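# Place cup carrier flat inside a standing open paper bag

## Task

Get the cup carrier into the paper bag, upright and resting flat on the bag's floor, with the bag still standing on the table, open, its rim raised around the whole edge. Both must stay this way with no help from the robot, so the grippers must release everything and back away at the end.

## Robot and tools

Robot: two arms, left_arm and right_arm, each with six joints and a two-finger gripper. Three cameras: cam_high (896x504, fixed overhead view), cam_left_wrist and cam_right_wrist (616x616 fisheye, mounted on the hands).

Frame: a single scene frame in metres. The origin sits on the table top midway between the arms; +z is up, +x points out across the table, and left_arm is on the +y side. The arm names do not match image left and right. A gripper's fingers extend along its own +z and spread along its own y. The reported hand point lies between the finger pads, roughly 1 cm short of the tips, and can be off a little, more so at long reach.

Joint order, used in every row and every per-joint list in results: shoulder, waist, wrist yaw, wrist pitch, elbow, wrist roll. Stated ranges in radians: waist -2.618 to 3.054, shoulder 0.000 to 3.142, elbow 0.000 to 3.142, wrist pitch -1.571 to 1.571, wrist yaw -1.571 to 1.571, wrist roll -2.094 to 2.094. Real ends may differ by up to 0.036 rad.

A row is one flat list of 14 numbers, each in [-1, 1], always covering both arms: left_arm's six joint values then its opening, then right_arm's six joint values then its opening. Joint values are offsets, not poses, scaled so that 1.0 equals 1.202 rad for the waist, 1.258 for the shoulder, 1.238 for the elbow, 2.073 for wrist pitch, and 2.022 for wrist yaw and wrist roll. Opening is absolute: +1 fully open, -1 closed.

execute_actions(actions): a list of actions run one after another. Each action is a table of up to 15 rows; each row lasts one 1/30 s step, and if fewer than 15 rows are given the last row is repeated. Joint offsets in every row are measured from the joint angles at the start of that action, not from the previous row; for a call's first action that means the last reported angles. An action asking a joint to go more than 0.036 rad beyond its range is refused for both arms; a malformed action, or a bad first action, rejects the whole call. An empty list just returns state and images. Joints past their true end stop there, and the result may print "joint sent to its limit".

move(target, speed, blocking): target is one 14-number row as above, with offsets counted from the Joint positions in the latest result that printed them. All joints travel so they finish together, so the hand traces a curve; duration is clamped to 0.5 to 10 s. speed is the top rate, in rad/s (0.01 to 2, default 0.5), of whichever joint has the farthest to go. Finger values are applied at the start. Moves do not avoid obstacles or the other arm. blocking=false returns after 0.5 s while motion continues; poll with wait(0), and no other motion commands are accepted until a result shows the move ended. The extra "move:" line reports the ending (done, off_target, moving, held, fault), limits=held or limits=none, and each arm's joint farthest from target. Faster motion and targets set deeper past a contact mean harder impacts and pressing.

wait(seconds): 0 to 10 s, arms hold their last command; returns early if a running move finishes. stop(): brakes the running move; it needs stopping room, fingers continue. zoom_image(camera, region): region [x0, y0, x1, y1] in pixels of that camera's latest image, at most 504x504, origin top-left. finished_scene(scene): pass the current scene's number; it ends the scene irreversibly and reports success, so only call it once the carrier and bag are settled and the arms are clear.

Result lines: per-arm end_effector_position and end_effector_quat_wxyz; Joint positions and Joint velocities (six joints in the order above, then finger gap in metres, 0.094 open); Joint targets (angles currently being driven toward); grip_measured on the command scale; joint torques (total drive output, noisy, nonzero even in free air); camera calibration updates. "joint command not followed" means a clearance check altered some joint targets. FAULT and OVER-TEMPERATURE FAULT lines mean an arm stopped.

Motion limits: each step a joint's target stays within a lead of its measured angle (waist 0.202, shoulder 0.258, elbow 0.238, wrist pitch 0.573, wrist yaw and roll 0.522 rad), and targets are scaled back if they would jump the hand more than 70 mm. Big offsets therefore need several actions; resend any unfinished remainder. Arms left at zero offsets may droop, so re-aim toward desired angles when they sag.

Gripping: to hold, command an opening about 0.03 below grip_measured; less than that gives a lighter hold. Readings can be off by about 1 mm. Per-pad force tops out near 50 to 62 N, weaker on thin parts. Loads heat motors; MOTOR HOT warns from 75 °C, 90 °C stops that arm for 10 s, 100 °C makes it go limp and fall.

Avoid: dropping or knocking rigid things off the table, arms colliding or pressing each other, slamming, hard pushes, tipping or collapsing the bag. Expect occasional brief tugs on held parts or nudges to loose ones. Open the grippers and withdraw before ending.

Each tool is called after ">>>" by a JSON object that holds its "api" and its "payload", one argument or row to a line.

## Session

>>> {"api": "execute_actions", "payload": {
  "actions": []
}}

Scene clock: 0.00 s.
left_arm: end_effector_position=(+0.2460, +0.1266, +0.2953) grip_measured=+1.000 end_effector_quat_wxyz=(+0.372, +0.135, +0.916, +0.070) | right_arm: end_effector_position=(+0.3374, -0.2939, +0.2987) grip_measured=+1.000 end_effector_quat_wxyz=(+0.157, +0.119, +0.895, +0.400)
Joint names: [shoulder, waist, wrist yaw, wrist pitch, elbow, wrist roll]
Joint positions: left_arm=[ 1.467 -0.964 -0.615 -1.239  1.645 -0.467  0.094] | right_arm=[ 1.535 -0.127 -0.871 -1.517  1.691  0.029  0.094]
Joint velocities: left_arm=[ 0.007 -0.002  0.022  0.022 -0.002 -0.066  0.   ] | right_arm=[ 0.002 -0.007  0.007 -0.081  0.022 -0.051  0.   ]
Joint torques (N m, as the arm reports them, + toward a larger angle): no reading
Joint targets: left_arm=[1.463 -0.964 -0.623 -1.245 1.649 -0.470] | right_arm=[1.525 -0.127 -0.886 -1.512 1.701 0.023]

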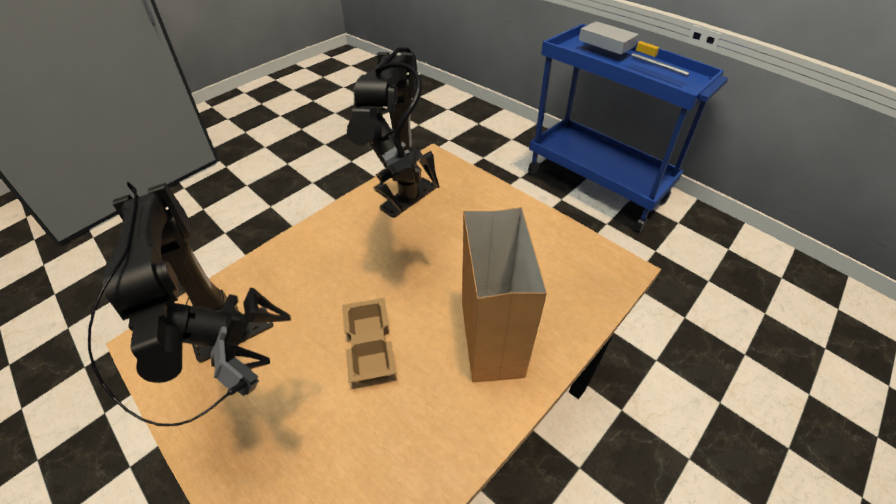

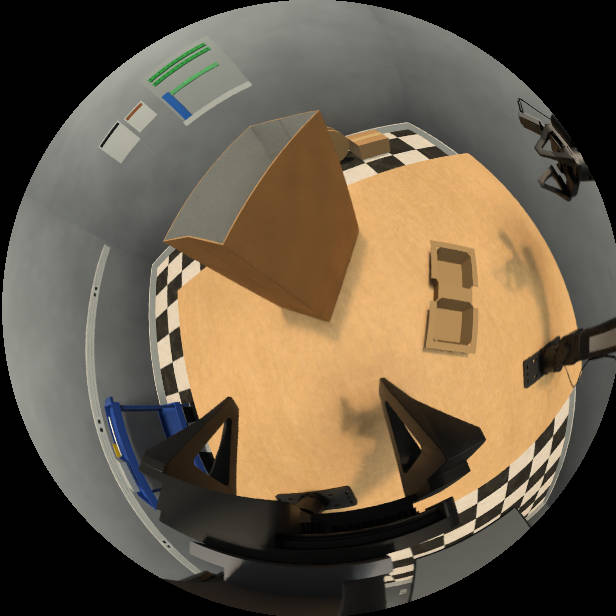

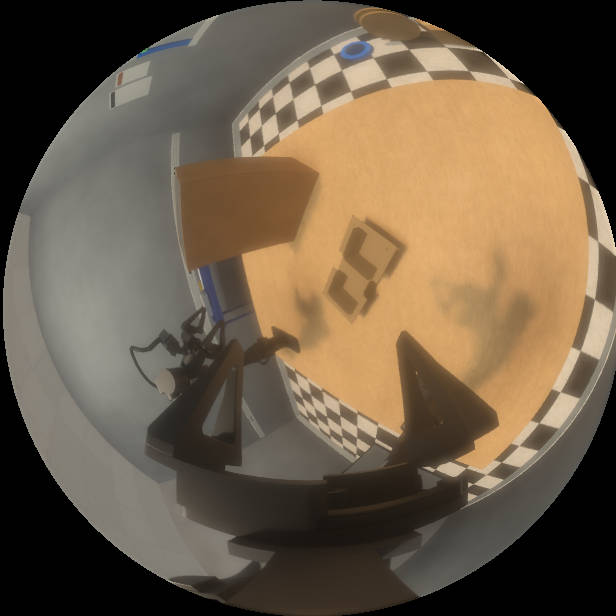

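>>> {"api": "zoom_image", "payload": {
  "camera": "cam_high",
  "region": [320, 190, 580, 400]
}}

>>> {"api": "zoom_image", "payload": {
  "camera": "cam_left_wrist",
  "region": [380, 220, 530, 370]
}}

>>> {"api": "move", "payload": {
  "target": [0,0.386,0.304,-0.07,0,0.231,1, 0,0.1057,0.431,0.05,0,-0.014,1],
  "speed": 1
}}

Region (320, 190, 580, 400) of cam_high's 896x504 image, scaled by 1.938, with more detail than that image has; it fills the top 407 rows of this view, and the rest is white.

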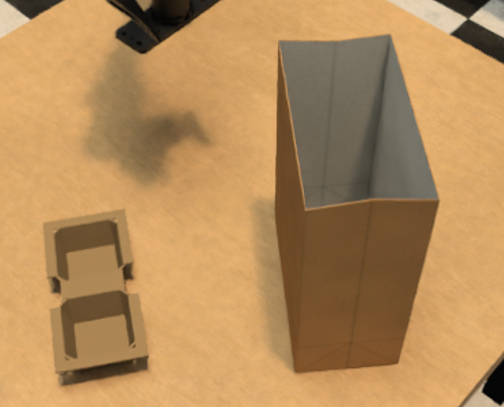

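Region (380, 220, 530, 370) of cam_left_wrist's 616x616 image, scaled by 3.360, with more detail than that image has.

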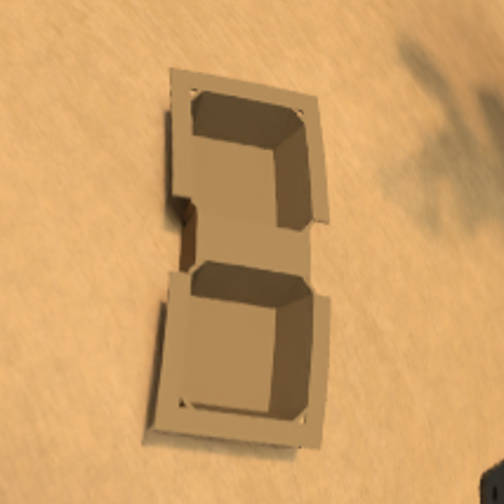

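Scene clock: 3.33 s.
left_arm: end_effector_position=(+0.2478, +0.1871, +0.2528) grip_measured=+1.000 end_effector_quat_wxyz=(+0.184, +0.223, +0.957, -0.040) | right_arm: end_effector_position=(+0.3341, -0.3982, +0.2417) grip_measured=+1.000 end_effector_quat_wxyz=(+0.145, +0.112, +0.983, -0.012)
Joint names: [shoulder, waist, wrist yaw, wrist pitch, elbow, wrist roll]
Joint positions: left_arm=[ 1.467 -0.506 -0.009 -1.371  1.645 -0.007  0.094] | right_arm=[ 1.535 -0.014 -0.007 -1.434  1.691  0.01   0.094]
Joint velocities: left_arm=[ 0.007 -0.017  0.022 -0.037  0.002  0.022  0.   ] | right_arm=[-0.017 -0.002  0.022  0.066  0.007  0.051  0.   ]
Joint torques (N m, as the arm reports them, + toward a larger angle): left_arm=[-5.97  0.13  0.12  0.81  5.21  0.07] | right_arm=[-5.88  0.91  0.08  0.71  5.64 -0.05]
Joint targets: left_arm=[1.467 -0.500 -0.000 -1.384 1.645 -0.000] | right_arm=[1.535 -0.000 0.001 -1.413 1.691 0.001]
move: off_target (right_arm); limits=none; left_arm: farthest joint: the wrist pitch, 0.014 radians from its target (0.145 radians at the start); right_arm: farthest joint: the wrist pitch, 0.021 radians from its target (0.104 radians at the start)
camera_calibration (this result's frames):
cam_left_wrist: T_world_to_cam=[[-0.584279, -0.810971, -0.0307279, 0.299877], [-0.811075, 0.582218, 0.0563799, 0.139147], [-0.0278321, 0.0578642, -0.997936, 0.353727], [0, 0, 0, 1]] pos_world=[0.297916, 0.141709, 0.354367]
cam_right_wrist: T_world_to_cam=[[-0.286017, -0.958214, -0.0043987, -0.281911], [-0.840713, 0.248736, 0.48097, 0.293191], [-0.459778, 0.141264, -0.876726, 0.533988], [0, 0, 0, 1]] pos_world=[0.411375, -0.418492, 0.325905]

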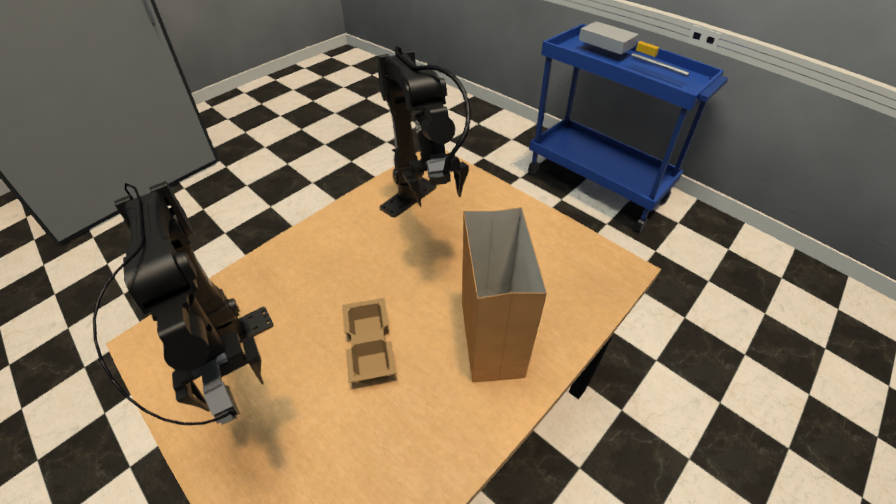

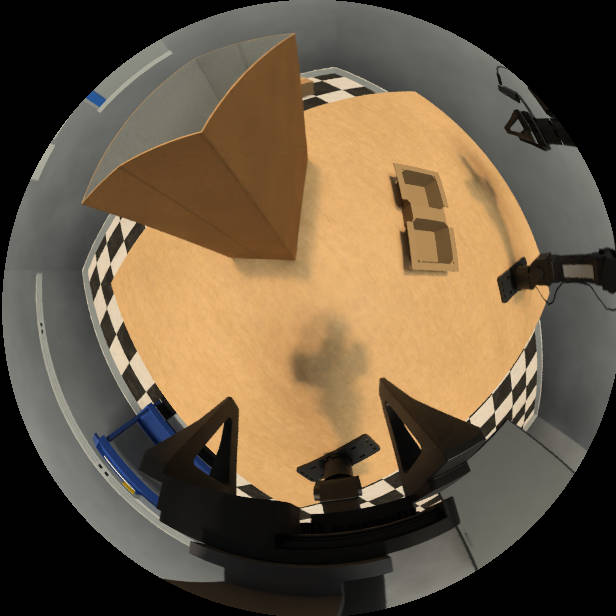

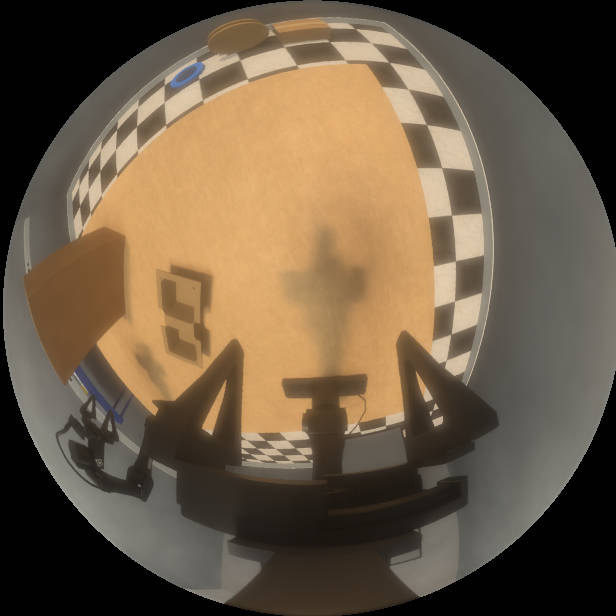

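>>> {"api": "move", "payload": {
  "target": [0.066,0.017,0.072,0.165,0.287,0.09,0.6, 0,0,0,0,0,0,1],
  "speed": 0.8
}}

>>> {"api": "move", "payload": {
  "target": [0.238,0,0,0,0.15,0,0.6, 0,0,0,0,0,0,1],
  "speed": 0.5
}}

Scene clock: 15.87 s.
left_arm: end_effector_position=(+0.3276, +0.1256, +0.4064) grip_measured=+0.603 end_effector_quat_wxyz=(+0.461, +0.298, +0.827, -0.123) | right_arm: end_effector_position=(+0.3341, -0.3982, +0.2417) grip_measured=+1.000 end_effector_quat_wxyz=(+0.145, +0.112, +0.983, -0.012)
Joint names: [shoulder, waist, wrist yaw, wrist pitch, elbow, wrist roll]
Joint positions: left_arm=[ 1.541 -0.494  0.127 -1.028  1.987  0.169  0.075] | right_arm=[ 1.535 -0.014 -0.006 -1.434  1.691  0.01   0.094]
Joint velocities: left_arm=[-0.002 -0.027 -0.022  0.022 -0.012 -0.022  0.001] | right_arm=[-0.002 -0.012  0.037  0.022  0.002  0.051  0.   ]
Joint torques (N m, as the arm reports them, + toward a larger angle): left_arm=[-5.58  0.48  0.16  1.69  6.09  0.04] | right_arm=[-5.87  0.   -0.01  0.5   5.66  0.02]
Joint targets: left_arm=[1.550 -0.485 0.137 -1.028 2.001 0.175] | right_arm=[1.535 -0.014 -0.007 -1.434 1.691 0.010]
move: done; limits=none; left_arm: farthest joint: the elbow, 0.014 radians from its target (0.355 radians at the start); right_arm: farthest joint: the wrist yaw, 0.001 radians from its target (0.001 radians at the start)
camera_calibration (this result's frames):
cam_left_wrist: T_world_to_cam=[[-0.688884, -0.700362, -0.186901, 0.385121], [-0.542163, 0.66897, -0.508467, 0.361604], [0.481142, -0.248944, -0.840553, 0.320656], [0, 0, 0, 1]] pos_world=[0.307071, 0.107647, 0.525372]
cam_right_wrist: T_world_to_cam=[[-0.285772, -0.958289, -0.00392495, -0.282205], [-0.840728, 0.248744, 0.480939, 0.293212], [-0.459903, 0.140739, -0.876745, 0.533828], [0, 0, 0, 1]] pos_world=[0.411374, -0.418499, 0.325906]

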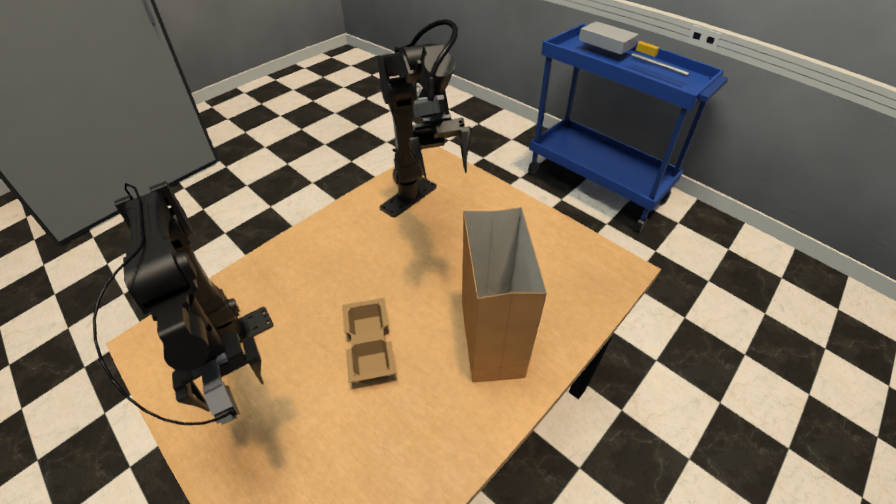

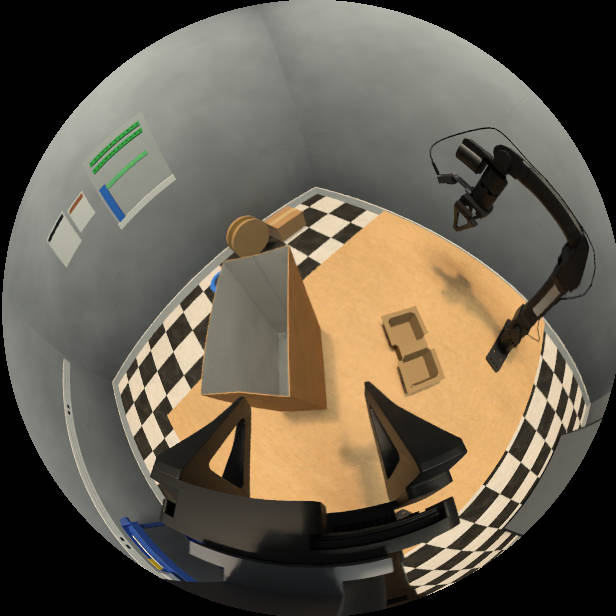

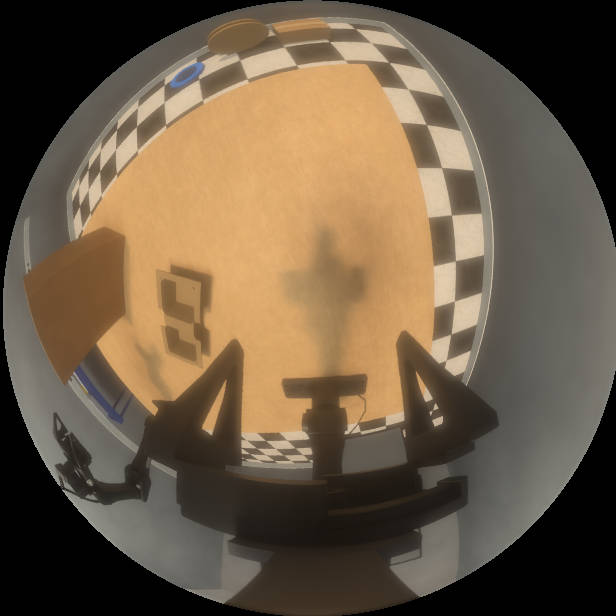

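Scene clock: 17.07 s.
left_arm: end_effector_position=(+0.3993, +0.0905, +0.3424) grip_measured=+0.603 end_effector_quat_wxyz=(+0.402, +0.303, +0.856, -0.116) | right_arm: end_effector_position=(+0.3341, -0.3982, +0.2417) grip_measured=+1.000 end_effector_quat_wxyz=(+0.145, +0.112, +0.983, -0.012)
Joint names: [shoulder, waist, wrist yaw, wrist pitch, elbow, wrist roll]
Joint positions: left_arm=[ 1.844 -0.494  0.127 -1.021  2.151  0.169  0.075] | right_arm=[ 1.535 -0.014 -0.006 -1.434  1.691  0.01   0.094]
Joint velocities: left_arm=[-0.012  0.012 -0.022  0.066 -0.012 -0.095 -0.001] | right_arm=[-0.007 -0.027 -0.007 -0.022  0.007 -0.037  0.   ]
Joint torques (N m, as the arm reports them, + toward a larger angle): left_arm=[-10.27   0.09   0.08   1.52   6.99  -0.03] | right_arm=[-5.85  0.01  0.01  0.49  5.65  0.02]
Joint targets: left_arm=[1.840 -0.494 0.127 -1.028 2.172 0.169] | right_arm=[1.535 -0.014 -0.006 -1.434 1.691 0.010]
move: off_target (left_arm); limits=none; left_arm: farthest joint: the elbow, 0.022 radians from its target (0.186 radians at the start); right_arm: farthest joint: the waist, 0.000 radians from its target (0.000 radians at the start)
camera_calibration (this result's frames):
cam_left_wrist: T_world_to_cam=[[-0.708452, -0.690802, -0.14453, 0.390463], [-0.595912, 0.695229, -0.401928, 0.373981], [0.378134, -0.198619, -0.904193, 0.281953], [0, 0, 0, 1]] pos_world=[0.392868, 0.0657315, 0.461687]
cam_right_wrist: T_world_to_cam=[[-0.285772, -0.958289, -0.00392495, -0.282205], [-0.840728, 0.248744, 0.480939, 0.293212], [-0.459903, 0.140739, -0.876745, 0.533828], [0, 0, 0, 1]] pos_world=[0.411374, -0.418499, 0.325906]

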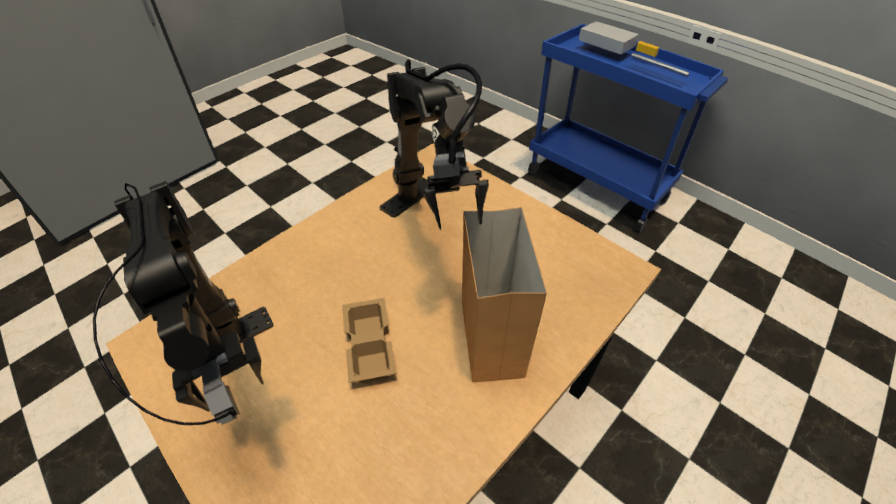

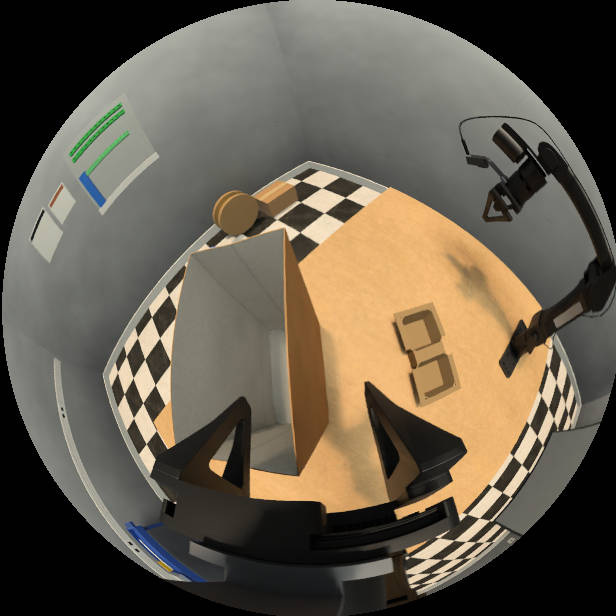

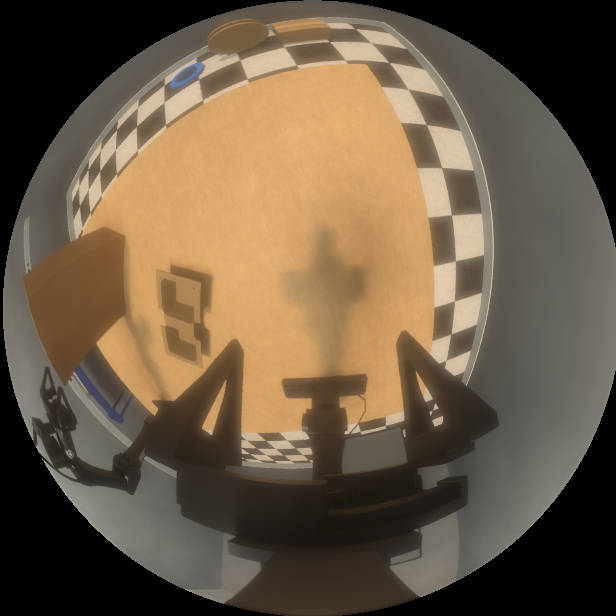

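>>> {"api": "move", "payload": {
  "target": [0.172,0.008,0,-0.088,0.181,0,0.6, 0,0,0,0,0,0,1],
  "speed": 0.35
}}

Scene clock: 19.87 s.
left_arm: end_effector_position=(+0.4192, +0.0808, +0.2904) grip_measured=+0.603 end_effector_quat_wxyz=(+0.323, +0.308, +0.888, -0.107) | right_arm: end_effector_position=(+0.3341, -0.3982, +0.2417) grip_measured=+1.000 end_effector_quat_wxyz=(+0.145, +0.112, +0.983, -0.012)
Joint names: [shoulder, waist, wrist yaw, wrist pitch, elbow, wrist roll]
Joint positions: left_arm=[ 2.055 -0.494  0.127 -1.185  2.354  0.169  0.075] | right_arm=[ 1.535 -0.014 -0.006 -1.434  1.691  0.01   0.094]
Joint velocities: left_arm=[-0.002 -0.002 -0.051  0.007 -0.007 -0.051 -0.001] | right_arm=[ 0.012  0.002  0.007  0.022 -0.022 -0.037  0.   ]
Joint torques (N m, as the arm reports them, + toward a larger angle): left_arm=[-11.47   0.66   0.07   1.23   6.87  -0.03] | right_arm=[-5.85  0.01  0.    0.49  5.65  0.02]
Joint targets: left_arm=[2.060 -0.484 0.127 -1.203 2.375 0.169] | right_arm=[1.535 -0.014 -0.006 -1.434 1.691 0.010]
move: off_target (left_arm); limits=none; left_arm: farthest joint: the elbow, 0.021 radians from its target (0.224 radians at the start); right_arm: farthest joint: the waist, 0.000 radians from its target (0.000 radians at the start)
camera_calibration (this result's frames):
cam_left_wrist: T_world_to_cam=[[-0.726291, -0.682087, -0.085199, 0.379892], [-0.646673, 0.720028, -0.251741, 0.347406], [0.233055, -0.127741, -0.964037, 0.297932], [0, 0, 0, 1]] pos_world=[0.431136, 0.0470356, 0.407041]
cam_right_wrist: T_world_to_cam=[[-0.285772, -0.958289, -0.00392495, -0.282205], [-0.840728, 0.248744, 0.480939, 0.293212], [-0.459903, 0.140739, -0.876745, 0.533828], [0, 0, 0, 1]] pos_world=[0.411374, -0.418499, 0.325906]

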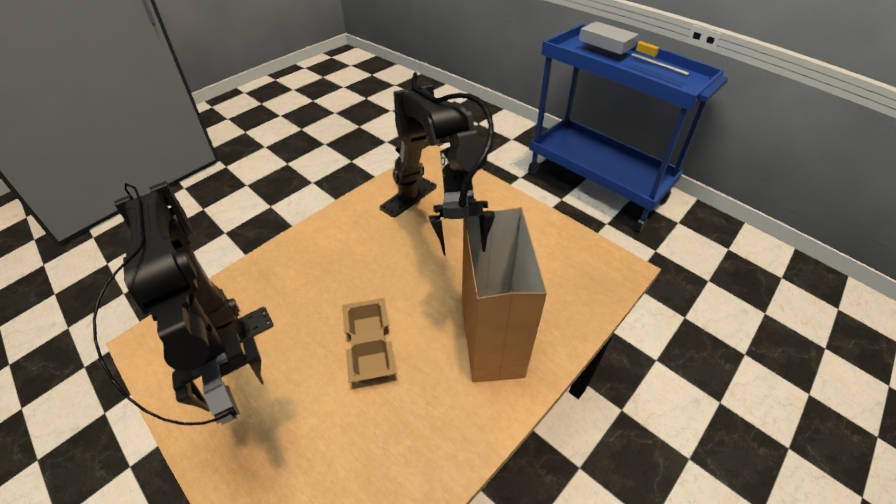

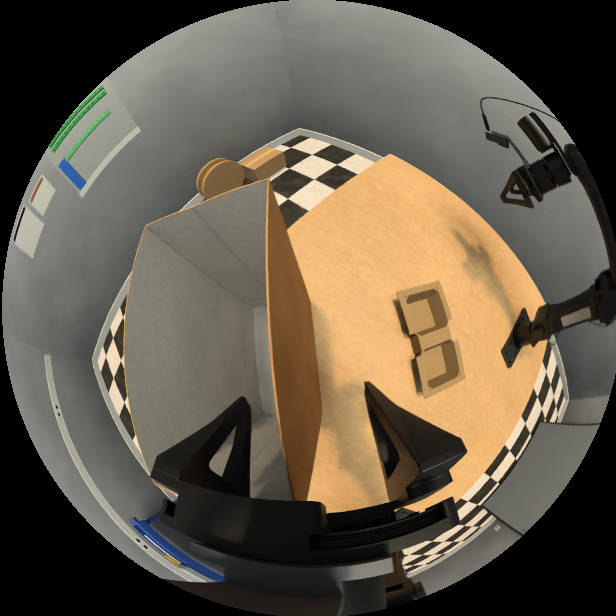

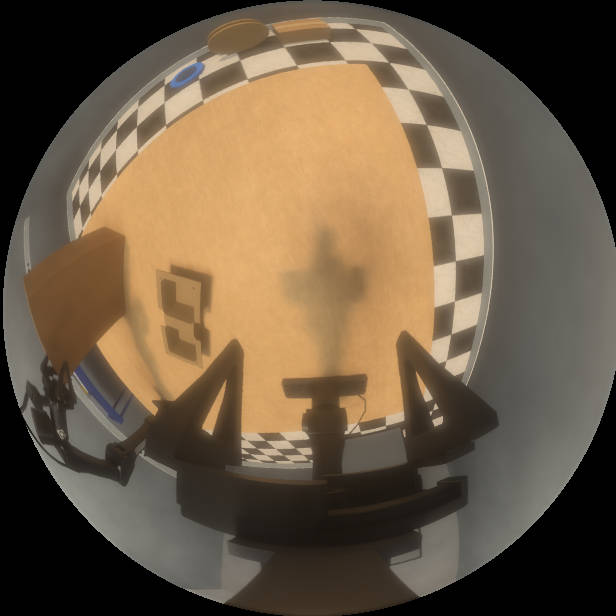

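>>> {"api": "move", "payload": {
  "target": [0,0.025,0,0,0.017,0,0.0, 0,0,0,0,0,0,1],
  "speed": 0.1
}}

>>> {"api": "move", "payload": {
  "target": [0,0,0,0,0.01,0,-1, 0,0,0,0,0,0,1]
}}

Scene clock: 21.03 s.
left_arm: end_effector_position=(+0.4250, +0.0920, +0.2903) grip_measured=+0.003 end_effector_quat_wxyz=(+0.324, +0.298, +0.892, -0.103) | right_arm: end_effector_position=(+0.3341, -0.3982, +0.2417) grip_measured=+1.000 end_effector_quat_wxyz=(+0.145, +0.112, +0.983, -0.012)
Joint names: [shoulder, waist, wrist yaw, wrist pitch, elbow, wrist roll]
Joint positions: left_arm=[ 2.055 -0.469  0.127 -1.185  2.354  0.169  0.047] | right_arm=[ 1.535 -0.014 -0.006 -1.434  1.691  0.01   0.094]
Joint velocities: left_arm=[-0.002  0.012 -0.037 -0.081  0.012  0.081 -0.001] | right_arm=[-0.017 -0.017  0.007  0.051  0.012  0.051  0.   ]
Joint torques (N m, as the arm reports them, + toward a larger angle): left_arm=[-11.82   0.32   0.1    1.4    6.69   0.  ] | right_arm=[-5.87  0.01  0.    0.49  5.67  0.03]
Joint targets: left_arm=[2.055 -0.463 0.127 -1.185 2.375 0.169] | right_arm=[1.535 -0.014 -0.006 -1.434 1.691 0.010]
move: off_target (left_arm); limits=none; left_arm: farthest joint: the elbow, 0.021 radians from its target (0.021 radians at the start); right_arm: farthest joint: the waist, 0.000 radians from its target (0.000 radians at the start)
camera_calibration (this result's frames):
cam_left_wrist: T_world_to_cam=[[-0.709453, -0.6996, -0.0850642, 0.386138], [-0.664145, 0.704067, -0.251399, 0.351884], [0.235769, -0.121861, -0.964138, 0.296287], [0, 0, 0, 1]] pos_world=[0.437793, 0.0584981, 0.406971]
cam_right_wrist: T_world_to_cam=[[-0.285772, -0.958289, -0.00392495, -0.282205], [-0.840728, 0.248744, 0.480939, 0.293212], [-0.459903, 0.140739, -0.876745, 0.533828], [0, 0, 0, 1]] pos_world=[0.411374, -0.418499, 0.325906]

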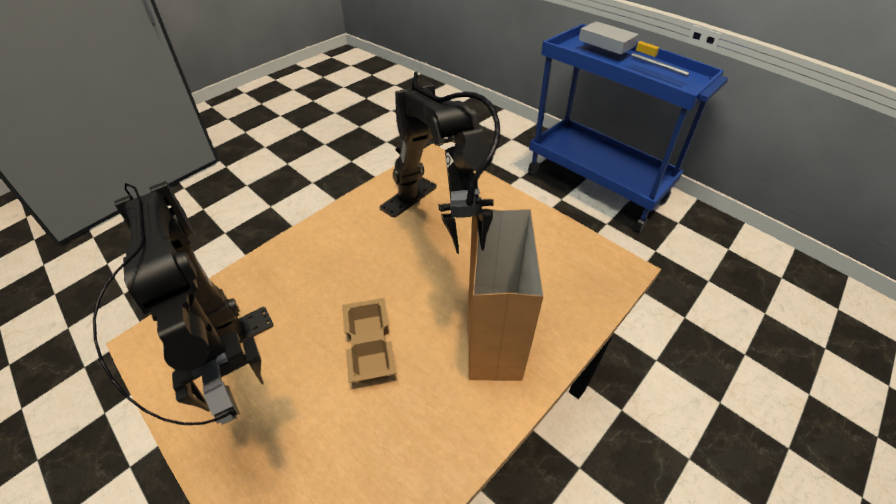

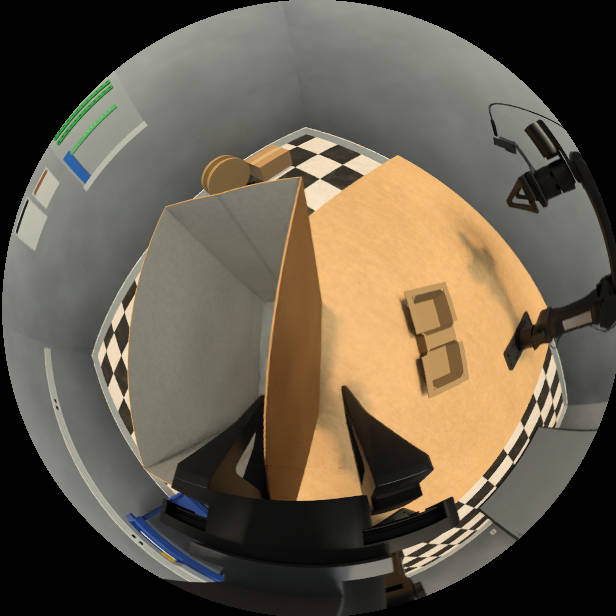

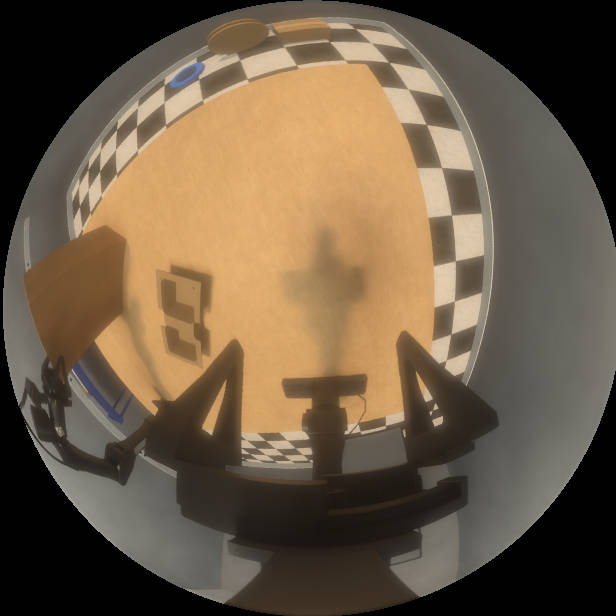

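Scene clock: 21.73 s.
left_arm: end_effector_position=(+0.4251, +0.0919, +0.2904) grip_measured=-0.981 end_effector_quat_wxyz=(+0.324, +0.298, +0.892, -0.103) | right_arm: end_effector_position=(+0.3341, -0.3982, +0.2417) grip_measured=+1.000 end_effector_quat_wxyz=(+0.145, +0.112, +0.983, -0.012)
Joint names: [shoulder, waist, wrist yaw, wrist pitch, elbow, wrist roll]
Joint positions: left_arm=[ 2.055 -0.469  0.127 -1.185  2.354  0.169  0.001] | right_arm=[ 1.535 -0.014 -0.006 -1.434  1.691  0.01   0.094]
Joint velocities: left_arm=[-0.012 -0.002 -0.066 -0.037  0.007 -0.037 -0.002] | right_arm=[ 0.002  0.002  0.007 -0.022 -0.002  0.037  0.   ]
Joint torques (N m, as the arm reports them, + toward a larger angle): left_arm=[-11.55  -0.04   0.1    1.36   6.21   0.01] | right_arm=[-5.86 -0.01  0.    0.49  5.65  0.01]
Joint targets: left_arm=[2.055 -0.469 0.127 -1.185 2.366 0.169] | right_arm=[1.535 -0.014 -0.006 -1.434 1.691 0.010]
move: done; limits=none; left_arm: farthest joint: the elbow, 0.013 radians from its target (0.013 radians at the start); right_arm: farthest joint: the waist, 0.000 radians from its target (0.000 radians at the start)
camera_calibration (this result's frames):
cam_left_wrist: T_world_to_cam=[[-0.709424, -0.699613, -0.085199, 0.386197], [-0.664058, 0.704027, -0.251741, 0.35203], [0.236104, -0.122014, -0.964037, 0.296168], [0, 0, 0, 1]] pos_world=[0.437819, 0.0584862, 0.407041]
cam_right_wrist: T_world_to_cam=[[-0.285772, -0.958289, -0.00392495, -0.282205], [-0.840728, 0.248744, 0.480939, 0.293212], [-0.459903, 0.140739, -0.876745, 0.533828], [0, 0, 0, 1]] pos_world=[0.411374, -0.418499, 0.325906]

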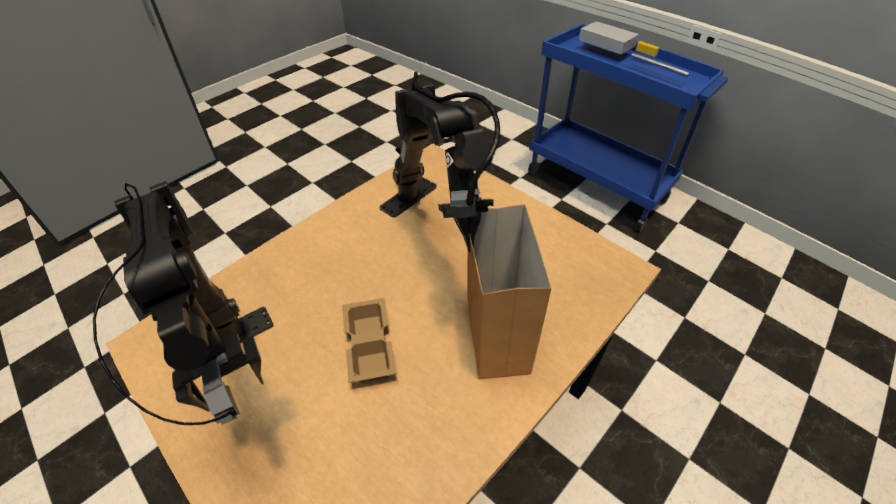

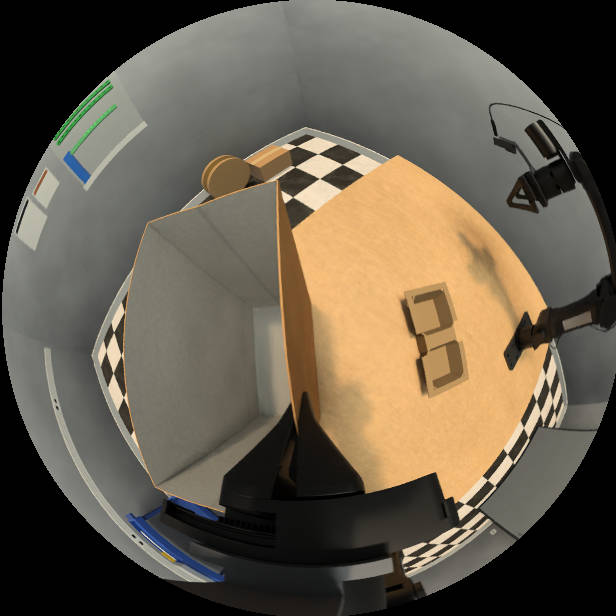

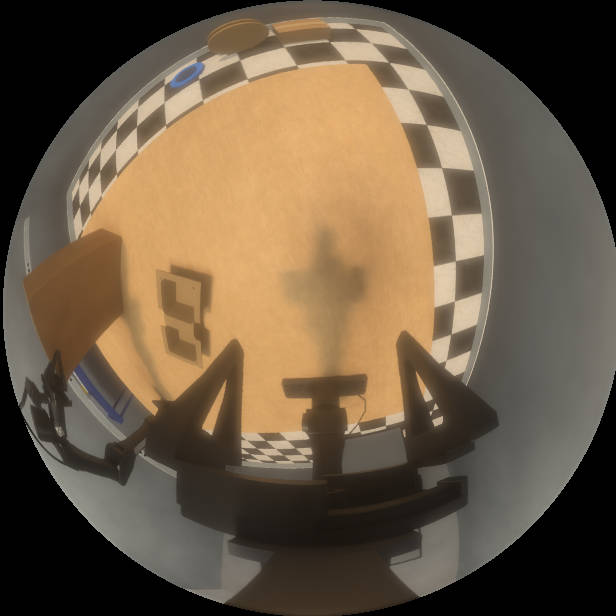

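>>> {"api": "move", "payload": {
  "target": [-0.68,0.1,0,0.016,-0.712,0,-1, 0,0,0,0,0,0,1],
  "speed": 0.3
}}

Scene clock: 25.93 s.
left_arm: end_effector_position=(+0.2486, +0.2104, +0.3004) grip_measured=-0.981 end_effector_quat_wxyz=(+0.334, +0.247, +0.906, -0.085) | right_arm: end_effector_position=(+0.3341, -0.3982, +0.2417) grip_measured=+1.000 end_effector_quat_wxyz=(+0.145, +0.112, +0.983, -0.012)
Joint names: [shoulder, waist, wrist yaw, wrist pitch, elbow, wrist roll]
Joint positions: left_arm=[ 1.214 -0.358  0.127 -1.152  1.489  0.169  0.001] | right_arm=[ 1.535 -0.014 -0.006 -1.434  1.691  0.01   0.094]
Joint velocities: left_arm=[-0.017  0.002 -0.037 -0.037 -0.002  0.022 -0.   ] | right_arm=[ 0.007 -0.012 -0.037 -0.051 -0.002 -0.007  0.   ]
Joint torques (N m, as the arm reports them, + toward a larger angle): left_arm=[-4.62  0.31  0.12  1.44  4.09 -0.02] | right_arm=[-5.86  0.01  0.    0.49  5.66  0.02]
Joint targets: left_arm=[1.199 -0.349 0.127 -1.152 1.472 0.169] | right_arm=[1.535 -0.014 -0.006 -1.434 1.691 0.010]
move: done; limits=none; left_arm: farthest joint: the elbow, 0.017 radians from its target (0.881 radians at the start); right_arm: farthest joint: the waist, 0.000 radians from its target (0.000 radians at the start)
camera_calibration (this result's frames):
cam_left_wrist: T_world_to_cam=[[-0.626503, -0.774387, -0.0884287, 0.340779], [-0.735978, 0.625113, -0.259944, 0.190918], [0.256575, -0.0977738, -0.961566, 0.35099], [0, 0, 0, 1]] pos_world=[0.263955, 0.178867, 0.417263]
cam_right_wrist: T_world_to_cam=[[-0.285772, -0.958289, -0.00392495, -0.282205], [-0.840728, 0.248744, 0.480939, 0.293212], [-0.459903, 0.140739, -0.876745, 0.533828], [0, 0, 0, 1]] pos_world=[0.411374, -0.418499, 0.325906]

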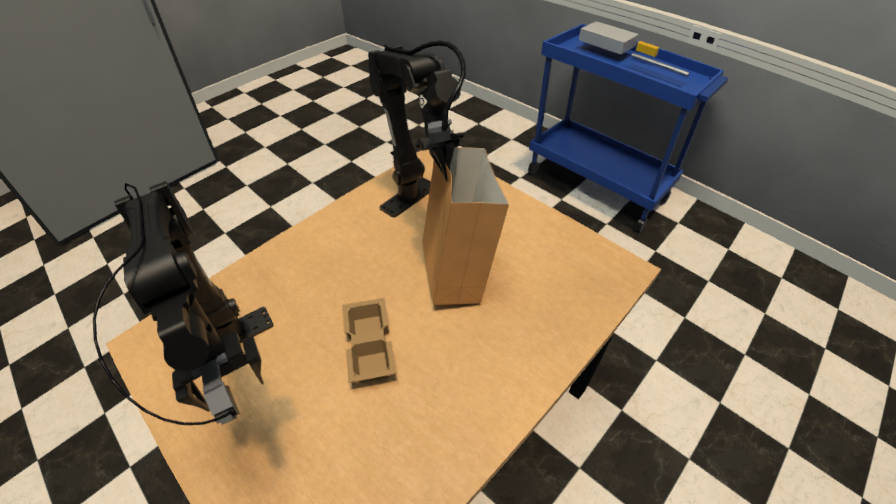

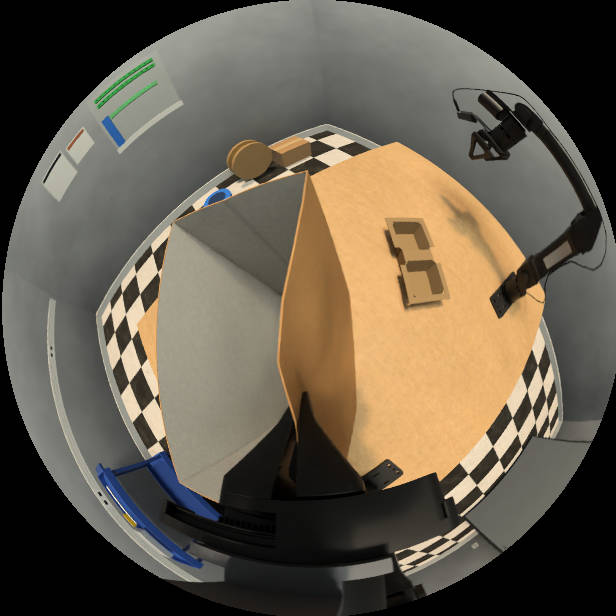

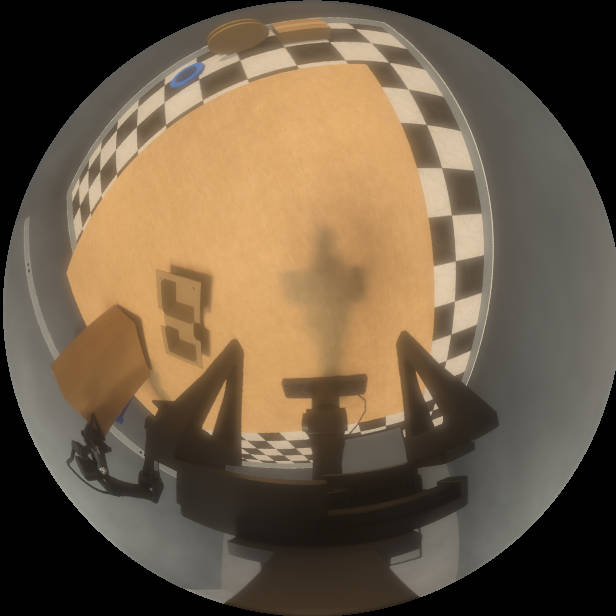

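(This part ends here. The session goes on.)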